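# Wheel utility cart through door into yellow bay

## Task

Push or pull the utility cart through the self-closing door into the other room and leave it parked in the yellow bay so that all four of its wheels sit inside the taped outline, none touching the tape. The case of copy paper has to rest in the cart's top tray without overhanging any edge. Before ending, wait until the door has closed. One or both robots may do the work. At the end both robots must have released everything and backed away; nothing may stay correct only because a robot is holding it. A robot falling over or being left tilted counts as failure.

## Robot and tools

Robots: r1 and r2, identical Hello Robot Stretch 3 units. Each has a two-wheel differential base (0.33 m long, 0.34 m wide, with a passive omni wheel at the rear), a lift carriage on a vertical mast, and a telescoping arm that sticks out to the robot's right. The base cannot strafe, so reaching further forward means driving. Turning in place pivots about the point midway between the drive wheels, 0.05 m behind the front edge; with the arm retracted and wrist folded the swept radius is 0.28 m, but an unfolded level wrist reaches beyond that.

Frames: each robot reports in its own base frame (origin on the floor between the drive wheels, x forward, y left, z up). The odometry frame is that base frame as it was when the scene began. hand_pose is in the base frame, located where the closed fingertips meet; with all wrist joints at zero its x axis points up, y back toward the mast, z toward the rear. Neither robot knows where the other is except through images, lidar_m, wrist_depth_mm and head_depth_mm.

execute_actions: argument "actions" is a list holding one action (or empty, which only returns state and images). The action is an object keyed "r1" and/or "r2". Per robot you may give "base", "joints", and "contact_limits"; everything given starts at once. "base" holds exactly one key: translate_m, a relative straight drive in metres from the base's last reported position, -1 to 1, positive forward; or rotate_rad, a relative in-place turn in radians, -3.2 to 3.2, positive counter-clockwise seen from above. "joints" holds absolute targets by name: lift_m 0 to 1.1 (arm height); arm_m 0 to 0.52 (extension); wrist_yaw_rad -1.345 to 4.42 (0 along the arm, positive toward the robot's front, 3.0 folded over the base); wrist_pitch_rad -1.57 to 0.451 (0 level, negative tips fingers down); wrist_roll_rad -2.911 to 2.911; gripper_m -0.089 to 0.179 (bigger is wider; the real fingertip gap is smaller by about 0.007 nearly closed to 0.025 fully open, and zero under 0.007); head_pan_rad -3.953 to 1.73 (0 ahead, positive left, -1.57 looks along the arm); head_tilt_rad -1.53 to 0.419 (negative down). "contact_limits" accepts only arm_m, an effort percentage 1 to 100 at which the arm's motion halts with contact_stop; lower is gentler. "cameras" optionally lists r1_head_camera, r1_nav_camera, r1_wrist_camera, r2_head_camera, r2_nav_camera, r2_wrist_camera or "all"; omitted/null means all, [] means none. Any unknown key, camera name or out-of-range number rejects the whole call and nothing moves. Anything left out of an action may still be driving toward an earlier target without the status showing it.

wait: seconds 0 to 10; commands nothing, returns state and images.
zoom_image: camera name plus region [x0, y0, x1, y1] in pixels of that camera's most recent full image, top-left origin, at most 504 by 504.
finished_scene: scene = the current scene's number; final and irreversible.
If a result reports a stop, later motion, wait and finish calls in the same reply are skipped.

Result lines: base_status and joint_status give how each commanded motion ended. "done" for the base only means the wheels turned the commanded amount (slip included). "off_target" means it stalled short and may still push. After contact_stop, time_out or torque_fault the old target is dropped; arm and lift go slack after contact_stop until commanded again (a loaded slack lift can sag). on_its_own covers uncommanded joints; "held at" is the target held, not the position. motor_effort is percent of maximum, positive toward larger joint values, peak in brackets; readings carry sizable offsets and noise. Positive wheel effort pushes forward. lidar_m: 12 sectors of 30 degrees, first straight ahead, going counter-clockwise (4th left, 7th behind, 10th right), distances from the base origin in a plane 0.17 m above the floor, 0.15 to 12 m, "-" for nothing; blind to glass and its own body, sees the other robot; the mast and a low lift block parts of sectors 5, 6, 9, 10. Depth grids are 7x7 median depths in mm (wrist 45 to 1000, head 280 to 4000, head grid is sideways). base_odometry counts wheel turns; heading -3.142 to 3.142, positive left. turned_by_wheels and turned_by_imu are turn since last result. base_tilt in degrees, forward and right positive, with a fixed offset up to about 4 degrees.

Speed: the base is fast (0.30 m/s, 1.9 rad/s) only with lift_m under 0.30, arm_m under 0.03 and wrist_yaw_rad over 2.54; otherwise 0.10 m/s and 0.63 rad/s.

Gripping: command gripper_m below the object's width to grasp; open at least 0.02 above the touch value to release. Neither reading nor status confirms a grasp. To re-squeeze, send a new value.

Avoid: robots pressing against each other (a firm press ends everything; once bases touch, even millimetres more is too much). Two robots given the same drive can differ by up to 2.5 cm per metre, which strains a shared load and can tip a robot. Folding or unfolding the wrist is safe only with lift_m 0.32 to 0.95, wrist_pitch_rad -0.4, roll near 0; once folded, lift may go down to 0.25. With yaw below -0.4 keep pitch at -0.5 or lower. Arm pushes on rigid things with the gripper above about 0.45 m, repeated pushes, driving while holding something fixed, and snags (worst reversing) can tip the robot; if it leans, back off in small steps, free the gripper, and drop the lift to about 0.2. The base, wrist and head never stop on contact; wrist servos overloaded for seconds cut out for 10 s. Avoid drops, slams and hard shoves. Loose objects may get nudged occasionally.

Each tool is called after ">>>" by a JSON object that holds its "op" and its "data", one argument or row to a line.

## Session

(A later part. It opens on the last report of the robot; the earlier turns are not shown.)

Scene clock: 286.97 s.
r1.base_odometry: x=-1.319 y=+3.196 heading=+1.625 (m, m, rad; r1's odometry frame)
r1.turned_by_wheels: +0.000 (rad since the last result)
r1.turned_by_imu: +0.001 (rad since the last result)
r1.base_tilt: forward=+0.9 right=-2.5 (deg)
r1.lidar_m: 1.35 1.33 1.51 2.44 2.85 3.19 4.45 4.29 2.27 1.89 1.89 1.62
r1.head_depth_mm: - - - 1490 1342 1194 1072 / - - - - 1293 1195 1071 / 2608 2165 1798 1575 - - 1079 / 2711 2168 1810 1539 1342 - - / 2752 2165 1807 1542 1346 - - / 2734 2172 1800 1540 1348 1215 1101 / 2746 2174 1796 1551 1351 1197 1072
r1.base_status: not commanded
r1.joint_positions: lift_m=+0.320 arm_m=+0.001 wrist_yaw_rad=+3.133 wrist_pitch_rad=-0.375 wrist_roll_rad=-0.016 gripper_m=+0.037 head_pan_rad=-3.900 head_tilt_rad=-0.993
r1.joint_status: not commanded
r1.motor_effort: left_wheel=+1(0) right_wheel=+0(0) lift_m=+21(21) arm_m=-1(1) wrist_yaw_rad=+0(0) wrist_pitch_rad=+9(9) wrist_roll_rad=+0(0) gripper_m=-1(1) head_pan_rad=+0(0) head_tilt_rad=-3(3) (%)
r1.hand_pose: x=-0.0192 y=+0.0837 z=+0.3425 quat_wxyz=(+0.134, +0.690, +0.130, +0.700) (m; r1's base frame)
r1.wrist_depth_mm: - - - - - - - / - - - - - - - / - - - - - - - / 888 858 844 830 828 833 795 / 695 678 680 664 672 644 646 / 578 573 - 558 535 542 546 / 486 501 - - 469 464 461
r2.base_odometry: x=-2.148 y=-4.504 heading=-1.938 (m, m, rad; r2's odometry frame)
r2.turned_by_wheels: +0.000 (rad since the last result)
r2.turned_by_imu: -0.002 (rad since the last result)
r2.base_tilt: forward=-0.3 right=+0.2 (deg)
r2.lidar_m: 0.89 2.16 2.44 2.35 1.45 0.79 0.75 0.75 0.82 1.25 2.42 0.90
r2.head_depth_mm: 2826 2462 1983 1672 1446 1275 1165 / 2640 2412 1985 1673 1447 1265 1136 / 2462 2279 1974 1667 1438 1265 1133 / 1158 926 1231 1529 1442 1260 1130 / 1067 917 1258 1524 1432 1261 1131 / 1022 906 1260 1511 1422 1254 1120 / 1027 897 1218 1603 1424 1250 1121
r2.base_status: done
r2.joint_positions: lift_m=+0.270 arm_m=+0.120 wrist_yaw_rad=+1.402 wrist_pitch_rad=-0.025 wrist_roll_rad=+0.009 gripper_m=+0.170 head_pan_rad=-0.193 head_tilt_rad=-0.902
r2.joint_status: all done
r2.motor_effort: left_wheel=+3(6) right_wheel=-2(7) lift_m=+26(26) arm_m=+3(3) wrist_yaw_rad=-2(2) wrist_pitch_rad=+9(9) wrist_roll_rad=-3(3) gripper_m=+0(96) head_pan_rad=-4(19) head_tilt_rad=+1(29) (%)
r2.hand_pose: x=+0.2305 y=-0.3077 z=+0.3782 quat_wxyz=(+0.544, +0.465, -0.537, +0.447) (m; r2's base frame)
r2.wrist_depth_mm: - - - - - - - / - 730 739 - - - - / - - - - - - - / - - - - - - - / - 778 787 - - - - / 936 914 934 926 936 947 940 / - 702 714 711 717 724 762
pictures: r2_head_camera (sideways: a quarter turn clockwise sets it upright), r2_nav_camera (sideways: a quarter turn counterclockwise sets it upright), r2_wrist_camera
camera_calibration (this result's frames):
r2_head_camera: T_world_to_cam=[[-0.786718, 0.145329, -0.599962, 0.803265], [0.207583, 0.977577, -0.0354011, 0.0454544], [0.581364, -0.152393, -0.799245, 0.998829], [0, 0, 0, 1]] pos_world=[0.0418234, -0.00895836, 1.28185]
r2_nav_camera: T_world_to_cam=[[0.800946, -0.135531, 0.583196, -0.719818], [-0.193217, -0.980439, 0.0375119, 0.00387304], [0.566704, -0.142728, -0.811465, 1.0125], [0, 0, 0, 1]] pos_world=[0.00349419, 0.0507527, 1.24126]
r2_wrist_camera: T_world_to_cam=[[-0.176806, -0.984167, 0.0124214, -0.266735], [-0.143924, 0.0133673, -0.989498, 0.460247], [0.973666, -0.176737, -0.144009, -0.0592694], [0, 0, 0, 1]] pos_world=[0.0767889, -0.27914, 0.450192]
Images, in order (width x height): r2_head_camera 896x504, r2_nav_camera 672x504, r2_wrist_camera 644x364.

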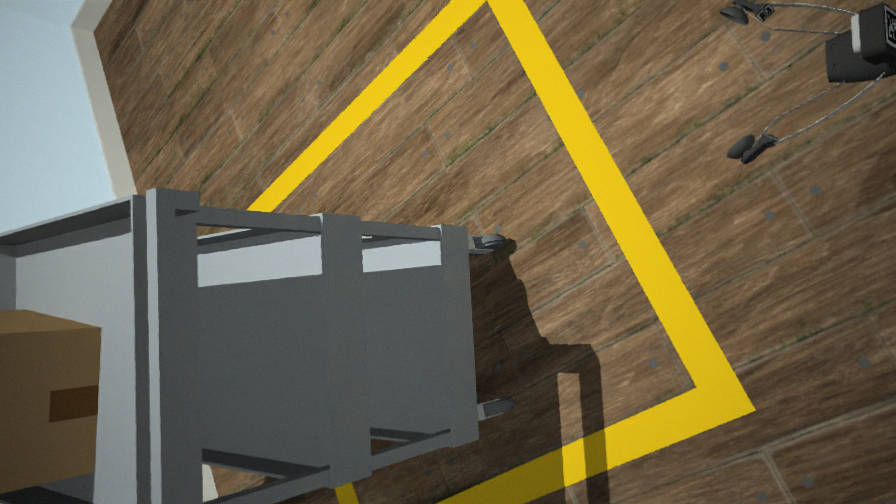

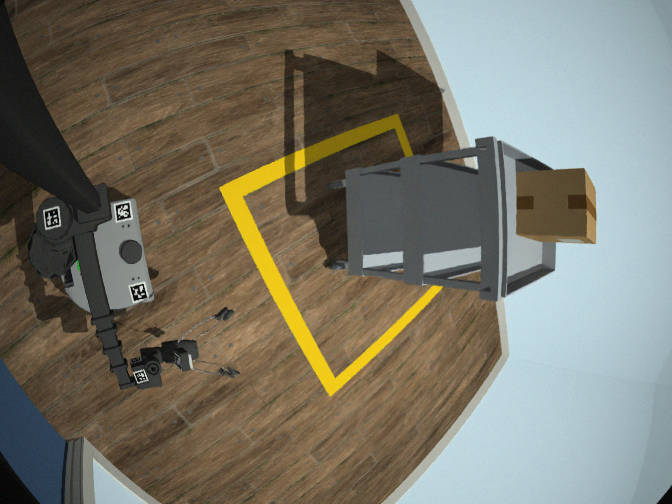

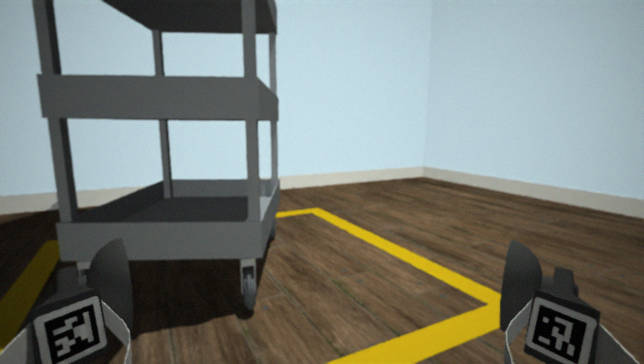

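>>> {"op": "execute_actions", "data": {
  "actions": [
    {"r2":{"base":{"translate_m":0.67},"joints":{"wrist_yaw_rad":1.57,"arm_m":0.1}}}
  ],
  "cameras": []
}}

>>> {"op": "execute_actions", "data": {
  "actions": [
    {"r2":{"joints":{"gripper_m":-0.02}}}
  ],
  "cameras": ["r2_wrist_camera"]
}}

>>> {"op": "execute_actions", "data": {
  "actions": [
    {"r2":{"joints":{"arm_m":0.32}}}
  ],
  "cameras": []
}}

>>> {"op": "execute_actions", "data": {
  "actions": [
    {"r2":{"joints":{"gripper_m":0.15}}}
  ],
  "cameras": []
}}

>>> {"op": "execute_actions", "data": {
  "actions": [
    {"r2":{"base":{"translate_m":-0.6}}}
  ],
  "cameras": ["r2_nav_camera","r2_head_camera","r2_wrist_camera"]
}}

Scene clock: 299.27 s.
r1.base_odometry: x=-1.319 y=+3.196 heading=+1.625 (m, m, rad; r1's odometry frame)
r1.turned_by_wheels: +0.000 (rad since the last result)
r1.turned_by_imu: +0.002 (rad since the last result)
r1.base_tilt: forward=+0.9 right=-2.5 (deg)
r1.lidar_m: 1.34 1.33 1.51 2.44 2.86 3.17 4.44 4.28 2.27 1.89 1.89 1.62
r1.head_depth_mm: - - - 1489 1342 1199 1071 / - - - - 1300 1194 1075 / 2624 2172 1804 1582 - - 1086 / 2700 2188 1802 1538 1348 - - / 2723 2184 1816 1543 1348 - - / 2742 2191 1810 1541 1352 1213 1101 / 2767 2185 1802 1546 1349 1199 1076
r1.base_status: not commanded
r1.joint_positions: lift_m=+0.320 arm_m=+0.001 wrist_yaw_rad=+3.133 wrist_pitch_rad=-0.375 wrist_roll_rad=-0.016 gripper_m=+0.037 head_pan_rad=-3.900 head_tilt_rad=-0.993
r1.joint_status: not commanded
r1.motor_effort: left_wheel=+0(1) right_wheel=+1(0) lift_m=+21(21) arm_m=+0(0) wrist_yaw_rad=+0(0) wrist_pitch_rad=+8(9) wrist_roll_rad=+0(0) gripper_m=+0(0) head_pan_rad=+1(0) head_tilt_rad=-3(3) (%)
r1.hand_pose: x=-0.0192 y=+0.0837 z=+0.3425 quat_wxyz=(+0.134, +0.690, +0.130, +0.700) (m; r1's base frame)
r1.wrist_depth_mm: - - - - - - - / - - - - - - - / - - - - - - - / 868 857 855 848 854 813 804 / 687 692 679 656 679 651 649 / 570 567 - 556 531 542 550 / 490 496 - - 473 465 468
r2.base_odometry: x=-2.389 y=-5.129 heading=-1.938 (m, m, rad; r2's odometry frame)
r2.turned_by_wheels: +0.000 (rad since the last result)
r2.turned_by_imu: +0.003 (rad since the last result)
r2.base_tilt: forward=-0.4 right=+0.0 (deg)
r2.lidar_m: 0.22 0.24 1.72 2.56 2.55 1.55 1.39 1.34 1.48 2.23 0.28 0.22
r2.head_depth_mm: 1972 2290 1937 604 546 513 1153 / 1849 856 728 630 544 503 1125 / 1700 847 743 626 542 495 1100 / 496 471 564 625 541 477 1082 / 491 474 568 620 539 465 1078 / 488 477 572 620 536 456 1025 / 485 479 591 618 535 442 1108
r2.base_status: done
r2.joint_positions: lift_m=+0.270 arm_m=+0.100 wrist_yaw_rad=+1.568 wrist_pitch_rad=-0.025 wrist_roll_rad=+0.009 gripper_m=+0.170 head_pan_rad=-0.193 head_tilt_rad=-0.902
r2.joint_status: all done
r2.motor_effort: left_wheel=+3(11) right_wheel=-3(3) lift_m=+26(26) arm_m=-3(4) wrist_yaw_rad=+2(4) wrist_pitch_rad=+9(9) wrist_roll_rad=-3(3) gripper_m=+0(1) head_pan_rad=-3(2) head_tilt_rad=+1(1) (%)
r2.hand_pose: x=+0.2342 y=-0.2460 z=+0.3782 quat_wxyz=(+0.505, +0.508, -0.496, +0.491) (m; r2's base frame)
r2.wrist_depth_mm: 113 110 107 104 101 - - / 116 113 110 107 103 - - / - - - - 113 - - / - - - - 116 - - / - - 762 752 120 - - / - 614 622 623 123 937 928 / - 461 472 451 126 721 758
pictures: none
No camera images: the call's "cameras" was empty. Leave "cameras" out to get every camera's image.

Scene clock: 301.67 s.
r1.base_odometry: x=-1.319 y=+3.196 heading=+1.625 (m, m, rad; r1's odometry frame)
r1.turned_by_wheels: +0.000 (rad since the last result)
r1.turned_by_imu: +0.000 (rad since the last result)
r1.base_tilt: forward=+1.0 right=-2.4 (deg)
r1.lidar_m: 1.35 1.33 1.51 2.44 2.85 3.20 4.42 4.27 2.28 1.89 1.89 1.62
r1.head_depth_mm: - - - 1489 1343 1192 1067 / - - - - 1299 1193 1072 / 2633 2164 1805 1575 - - 1079 / 2700 2174 1803 1541 1339 - - / 2732 2178 1804 1542 1342 - - / 2732 2185 1814 1547 1351 1215 1098 / 2750 2189 1806 1541 1347 1195 1074
r1.base_status: not commanded
r1.joint_positions: lift_m=+0.320 arm_m=+0.001 wrist_yaw_rad=+3.133 wrist_pitch_rad=-0.375 wrist_roll_rad=-0.016 gripper_m=+0.037 head_pan_rad=-3.900 head_tilt_rad=-0.993
r1.joint_status: not commanded
r1.motor_effort: left_wheel=+1(0) right_wheel=+0(1) lift_m=+21(21) arm_m=+0(1) wrist_yaw_rad=+0(0) wrist_pitch_rad=+9(9) wrist_roll_rad=+0(0) gripper_m=+0(0) head_pan_rad=+0(0) head_tilt_rad=-2(2) (%)
r1.hand_pose: x=-0.0192 y=+0.0837 z=+0.3425 quat_wxyz=(+0.134, +0.690, +0.130, +0.700) (m; r1's base frame)
r1.wrist_depth_mm: - - - - - - - / - - - - - - - / - - - - - - - / 866 867 848 841 832 807 797 / 691 688 673 666 680 647 651 / 567 576 - 561 535 544 537 / 487 499 - - 474 468 469
r2.base_odometry: x=-2.389 y=-5.129 heading=-1.938 (m, m, rad; r2's odometry frame)
r2.turned_by_wheels: +0.000 (rad since the last result)
r2.turned_by_imu: +0.000 (rad since the last result)
r2.base_tilt: forward=-0.5 right=+0.3 (deg)
r2.lidar_m: 0.22 0.25 1.72 2.56 2.55 1.55 1.39 1.33 1.49 2.22 0.28 0.23
r2.head_depth_mm: 1978 2292 1987 603 536 504 1150 / 1837 2002 726 629 543 500 1129 / 1723 862 742 628 543 492 1088 / 496 471 567 626 540 480 1079 / 492 475 570 621 538 472 1076 / 487 478 575 620 537 463 1049 / 486 483 583 616 536 457 1102
r2.base_status: not commanded
r2.joint_positions: lift_m=+0.270 arm_m=+0.100 wrist_yaw_rad=+1.555 wrist_pitch_rad=-0.025 wrist_roll_rad=+0.008 gripper_m=-0.019 head_pan_rad=-0.193 head_tilt_rad=-0.902
r2.joint_status: all done
r2.on_its_own: wrist_yaw_rad is at rest, and its effort (+18) is outside its rest range (-12 to +12)
r2.motor_effort: left_wheel=-1(3) right_wheel=-1(5) lift_m=+26(26) arm_m=-3(4) wrist_yaw_rad=+18(33) wrist_pitch_rad=+9(9) wrist_roll_rad=-3(3) gripper_m=-24(98) head_pan_rad=-3(3) head_tilt_rad=+1(1) (%)
r2.hand_pose: x=+0.2342 y=-0.2494 z=+0.3782 quat_wxyz=(+0.508, +0.504, -0.499, +0.488) (m; r2's base frame)
r2.wrist_depth_mm: 109 107 103 100 - - - / 112 109 105 102 - - - / - - - 111 - - - / - - - 114 - - - / - 778 772 116 - - - / 551 607 642 119 - 944 953 / 459 468 451 123 664 726 712
pictures: r2_wrist_camera
camera_calibration (this result's frames):
r2_wrist_camera: T_world_to_cam=[[-0.02461, -0.999615, 0.0128241, -0.248448], [-0.144078, -0.00914748, -0.989524, 0.454474], [0.98926, -0.0261999, -0.143797, -0.0186864], [0, 0, 0, 1]] pos_world=[0.0778509, -0.244685, 0.450212]
Images, in order (width x height): r2_wrist_camera 644x364.

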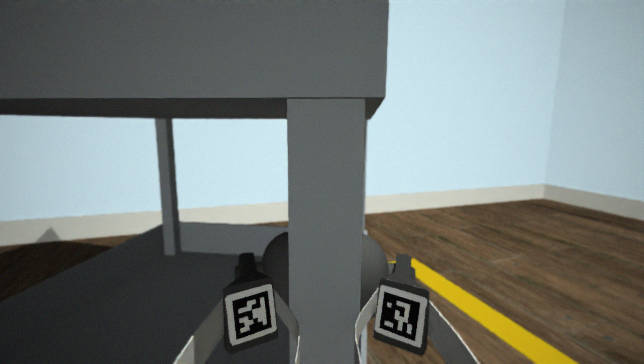

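Scene clock: 304.53 s.
r1.base_odometry: x=-1.319 y=+3.196 heading=+1.625 (m, m, rad; r1's odometry frame)
r1.turned_by_wheels: +0.000 (rad since the last result)
r1.turned_by_imu: +0.000 (rad since the last result)
r1.base_tilt: forward=+0.9 right=-2.4 (deg)
r1.lidar_m: 1.35 1.33 1.50 2.44 2.85 3.18 4.44 4.28 2.28 1.89 1.89 1.62
r1.head_depth_mm: - - - 1501 1341 1197 1070 / - - - - 1296 1193 1073 / 2635 2174 1799 1573 - - 1077 / 2707 2176 1792 1545 1347 - - / 2771 2170 1804 1549 1347 - - / 2740 2170 1798 1551 1357 1215 1096 / 2732 2176 1807 1540 1353 1199 1074
r1.base_status: not commanded
r1.joint_positions: lift_m=+0.320 arm_m=+0.001 wrist_yaw_rad=+3.133 wrist_pitch_rad=-0.375 wrist_roll_rad=-0.016 gripper_m=+0.037 head_pan_rad=-3.900 head_tilt_rad=-0.993
r1.joint_status: not commanded
r1.motor_effort: left_wheel=+1(1) right_wheel=+0(0) lift_m=+20(21) arm_m=+0(1) wrist_yaw_rad=+0(0) wrist_pitch_rad=+9(9) wrist_roll_rad=+0(0) gripper_m=+0(0) head_pan_rad=+0(0) head_tilt_rad=-3(2) (%)
r1.hand_pose: x=-0.0192 y=+0.0837 z=+0.3425 quat_wxyz=(+0.134, +0.690, +0.130, +0.700) (m; r1's base frame)
r1.wrist_depth_mm: - - - - - - - / - - - - - - - / - - - - - - - / 869 865 855 841 828 819 802 / 683 672 680 667 677 646 643 / 575 563 - 559 535 543 532 / 483 500 - - 473 461 460
r2.base_odometry: x=-2.389 y=-5.129 heading=-1.938 (m, m, rad; r2's odometry frame)
r2.turned_by_wheels: +0.001 (rad since the last result)
r2.turned_by_imu: +0.001 (rad since the last result)
r2.base_tilt: forward=-0.4 right=+0.1 (deg)
r2.lidar_m: 0.16 1.52 1.72 2.55 2.55 1.55 1.39 1.34 1.49 2.23 0.20 0.15
r2.head_depth_mm: 1921 454 718 631 546 500 1102 / 502 434 528 615 545 488 672 / 500 428 508 601 544 479 437 / 495 417 490 591 540 477 393 / 492 410 483 595 538 773 1110 / 564 765 732 664 1400 1258 1123 / 1369 1539 1792 1629 1417 1257 1121
r2.base_status: not commanded
r2.joint_positions: lift_m=+0.270 arm_m=+0.319 wrist_yaw_rad=+1.593 wrist_pitch_rad=-0.024 wrist_roll_rad=+0.006 gripper_m=-0.019 head_pan_rad=-0.193 head_tilt_rad=-0.902
r2.joint_status: all done
r2.on_its_own: wrist_yaw_rad is at rest, and its effort (-24) is outside its rest range (-12 to +12)
r2.motor_effort: left_wheel=+12(12) right_wheel=-16(17) lift_m=+26(26) arm_m=+5(5) wrist_yaw_rad=-24(36) wrist_pitch_rad=+8(9) wrist_roll_rad=-2(3) gripper_m=-25(25) head_pan_rad=-3(3) head_tilt_rad=+1(1) (%)
r2.hand_pose: x=+0.2342 y=-0.4589 z=+0.3785 quat_wxyz=(+0.499, +0.513, -0.490, +0.498) (m; r2's base frame)
r2.wrist_depth_mm: 93 95 98 102 - - - / 95 98 101 104 - - - / - - - 113 - - - / - - - 116 - - - / - - 724 119 - - - / 592 618 666 121 929 946 971 / 471 471 450 126 672 721 725
pictures: none
No camera images: the call's "cameras" was empty. Leave "cameras" out to get every camera's image.

Scene clock: 306.73 s.
r1.base_odometry: x=-1.319 y=+3.196 heading=+1.625 (m, m, rad; r1's odometry frame)
r1.turned_by_wheels: +0.000 (rad since the last result)
r1.turned_by_imu: +0.000 (rad since the last result)
r1.base_tilt: forward=+0.9 right=-2.5 (deg)
r1.lidar_m: 1.35 1.33 1.51 2.44 2.85 3.16 4.45 4.26 2.27 1.89 1.88 1.61
r1.head_depth_mm: - - - 1492 1347 1191 1073 / - - - - 1298 1195 1072 / 2634 2171 1803 1570 - - 1081 / 2702 2173 1806 1534 1344 - - / 2753 2176 1806 1547 1341 - - / 2763 2184 1816 1541 1347 1217 1093 / 2754 2170 1819 1540 1355 1198 1075
r1.base_status: not commanded
r1.joint_positions: lift_m=+0.320 arm_m=+0.001 wrist_yaw_rad=+3.133 wrist_pitch_rad=-0.375 wrist_roll_rad=-0.016 gripper_m=+0.037 head_pan_rad=-3.900 head_tilt_rad=-0.993
r1.joint_status: not commanded
r1.motor_effort: left_wheel=+1(1) right_wheel=+0(0) lift_m=+21(21) arm_m=-1(1) wrist_yaw_rad=+0(0) wrist_pitch_rad=+8(8) wrist_roll_rad=+0(0) gripper_m=+0(1) head_pan_rad=+0(0) head_tilt_rad=-2(3) (%)
r1.hand_pose: x=-0.0192 y=+0.0837 z=+0.3425 quat_wxyz=(+0.134, +0.690, +0.130, +0.700) (m; r1's base frame)
r1.wrist_depth_mm: - - - - - - - / - - - - - - - / - - - - - - - / 878 854 861 848 831 809 795 / 689 692 674 660 682 646 645 / 571 567 - 554 536 542 536 / 484 497 - - 472 467 465
r2.base_odometry: x=-2.389 y=-5.129 heading=-1.938 (m, m, rad; r2's odometry frame)
r2.turned_by_wheels: +0.000 (rad since the last result)
r2.turned_by_imu: -0.001 (rad since the last result)
r2.base_tilt: forward=-0.4 right=+0.2 (deg)
r2.lidar_m: 0.16 1.52 1.73 2.56 2.55 1.55 1.39 1.34 1.48 2.22 0.20 0.15
r2.head_depth_mm: 1915 454 716 630 547 498 1102 / 502 435 529 615 544 489 672 / 499 429 508 602 543 478 437 / 495 418 490 592 541 476 394 / 492 410 483 594 540 780 1106 / 557 765 733 664 1397 1253 1121 / 1368 1534 1800 1643 1421 1253 1120
r2.base_status: not commanded
r2.joint_positions: lift_m=+0.270 arm_m=+0.320 wrist_yaw_rad=+1.572 wrist_pitch_rad=-0.024 wrist_roll_rad=+0.006 gripper_m=+0.150 head_pan_rad=-0.193 head_tilt_rad=-0.902
r2.joint_status: all done
r2.motor_effort: left_wheel=+5(12) right_wheel=-2(16) lift_m=+26(26) arm_m=+3(5) wrist_yaw_rad=-3(28) wrist_pitch_rad=+8(8) wrist_roll_rad=-2(2) gripper_m=+0(93) head_pan_rad=-3(3) head_tilt_rad=+1(1) (%)
r2.hand_pose: x=+0.2342 y=-0.4643 z=+0.3785 quat_wxyz=(+0.504, +0.508, -0.495, +0.493) (m; r2's base frame)
r2.wrist_depth_mm: 94 96 100 104 - - - / 96 98 103 107 - - - / - - - 115 - - - / - - - 118 - - - / - - 719 121 - - - / 623 616 630 125 925 - 939 / 500 453 473 129 718 684 759
pictures: none
No camera images: the call's "cameras" was empty. Leave "cameras" out to get every camera's image.

Scene clock: 314.00 s.
r1.base_odometry: x=-1.319 y=+3.196 heading=+1.625 (m, m, rad; r1's odometry frame)
r1.turned_by_wheels: +0.000 (rad since the last result)
r1.turned_by_imu: +0.001 (rad since the last result)
r1.base_tilt: forward=+0.9 right=-2.5 (deg)
r1.lidar_m: 1.35 1.33 1.51 2.45 2.86 3.19 4.44 4.25 2.27 1.89 1.89 1.62
r1.head_depth_mm: - - - 1499 1345 1191 1069 / - - - - 1300 1188 1068 / 2610 2179 1812 1581 - - 1084 / 2687 2168 1806 1537 1350 - - / 2748 2182 1801 1542 1344 - - / 2741 2167 1796 1544 1355 1215 1099 / 2761 2170 1809 1540 1350 1200 1073
r1.base_status: not commanded
r1.joint_positions: lift_m=+0.320 arm_m=+0.001 wrist_yaw_rad=+3.133 wrist_pitch_rad=-0.375 wrist_roll_rad=-0.016 gripper_m=+0.037 head_pan_rad=-3.900 head_tilt_rad=-0.993
r1.joint_status: not commanded
r1.motor_effort: left_wheel=+1(1) right_wheel=+0(0) lift_m=+21(21) arm_m=-1(1) wrist_yaw_rad=+1(0) wrist_pitch_rad=+9(8) wrist_roll_rad=+0(0) gripper_m=-1(2) head_pan_rad=+0(1) head_tilt_rad=-2(2) (%)
r1.hand_pose: x=-0.0192 y=+0.0837 z=+0.3425 quat_wxyz=(+0.134, +0.690, +0.130, +0.700) (m; r1's base frame)
r1.wrist_depth_mm: - - - - - - - / - - - - - - - / - - - - - - - / 858 851 843 845 817 816 800 / 695 685 681 669 678 648 640 / 565 569 - 556 535 542 531 / 488 499 - - 473 464 464
r2.base_odometry: x=-2.174 y=-4.569 heading=-1.938 (m, m, rad; r2's odometry frame)
r2.turned_by_wheels: +0.000 (rad since the last result)
r2.turned_by_imu: -0.001 (rad since the last result)
r2.base_tilt: forward=-0.4 right=+0.2 (deg)
r2.lidar_m: 0.73 2.10 2.37 2.38 1.58 0.85 0.82 0.81 0.87 1.38 2.40 0.78
r2.head_depth_mm: 2774 2226 1986 1678 1449 1275 1138 / 2461 922 1216 1641 1444 1270 1132 / 1123 876 1238 1476 1440 1261 1133 / 947 854 1234 1393 1429 1262 1131 / 909 899 1197 1277 1404 1261 1128 / 927 952 1326 1607 1419 1258 1125 / 1803 2175 1952 1636 1421 1256 1122
r2.base_status: done
r2.joint_positions: lift_m=+0.270 arm_m=+0.320 wrist_yaw_rad=+1.572 wrist_pitch_rad=-0.024 wrist_roll_rad=+0.006 gripper_m=+0.150 head_pan_rad=-0.193 head_tilt_rad=-0.902
r2.joint_status: not commanded
r2.motor_effort: left_wheel=+3(4) right_wheel=-2(8) lift_m=+26(26) arm_m=+3(3) wrist_yaw_rad=-2(2) wrist_pitch_rad=+8(8) wrist_roll_rad=-2(2) gripper_m=+0(1) head_pan_rad=-3(3) head_tilt_rad=+1(1) (%)
r2.hand_pose: x=+0.2342 y=-0.4644 z=+0.3785 quat_wxyz=(+0.505, +0.508, -0.495, +0.493) (m; r2's base frame)
r2.wrist_depth_mm: - - - - - - - / - 643 662 - - - - / - - - - - - - / - - - - - - - / - 748 714 - - - - / 928 837 829 874 962 - 962 / 748 674 712 713 713 687 760
pictures: r2_head_camera (sideways: a quarter turn clockwise sets it upright), r2_nav_camera (sideways: a quarter turn counterclockwise sets it upright), r2_wrist_camera
camera_calibration (this result's frames):
r2_head_camera: T_world_to_cam=[[-0.786522, 0.145342, -0.600216, 0.803594], [0.207655, 0.977561, -0.0353959, 0.0454472], [0.581604, -0.152478, -0.799054, 0.99858], [0, 0, 0, 1]] pos_world=[0.0418291, -0.00896183, 1.28186]
r2_nav_camera: T_world_to_cam=[[0.800756, -0.135546, 0.583453, -0.720152], [-0.19329, -0.980424, 0.0375113, 0.00387417], [0.566947, -0.142813, -0.81128, 1.01226], [0, 0, 0, 1]] pos_world=[0.00351626, 0.0507492, 1.24126]
r2_wrist_camera: T_world_to_cam=[[-0.00758899, -0.999862, 0.0147984, -0.468154], [-0.143083, -0.0135608, -0.989618, 0.450478], [0.989682, -0.0096276, -0.14296, -0.0170647], [0, 0, 0, 1]] pos_world=[0.0777915, -0.462145, 0.450289]
Images, in order (width x height): r2_head_camera 896x504, r2_nav_camera 672x504, r2_wrist_camera 644x364.

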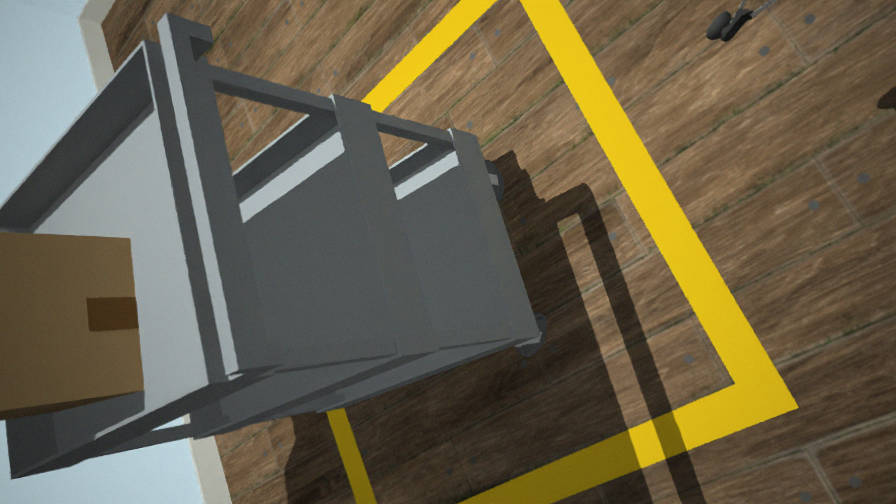

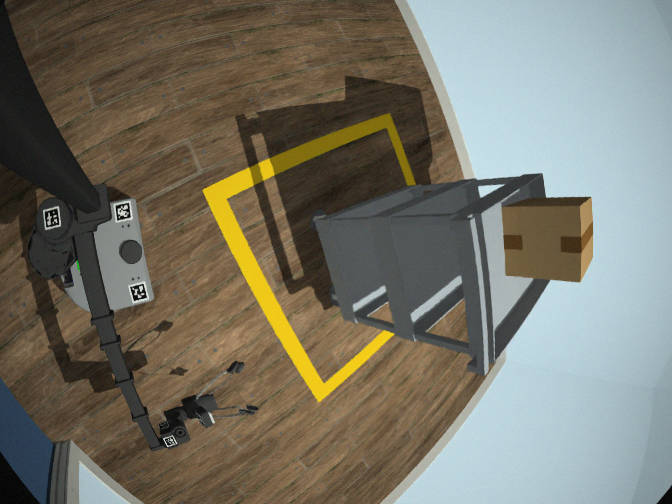

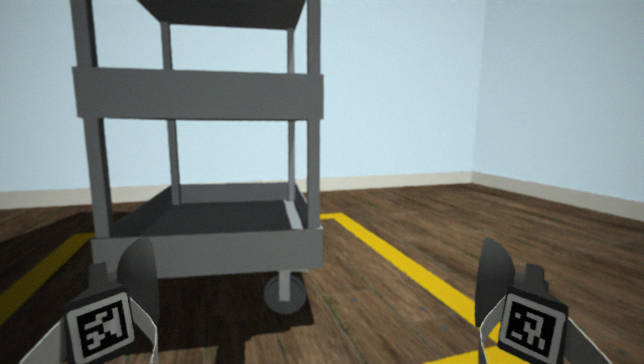

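>>> {"op": "finished_scene", "data": {
  "scene": 1
}}

The scene is finished: the task was done.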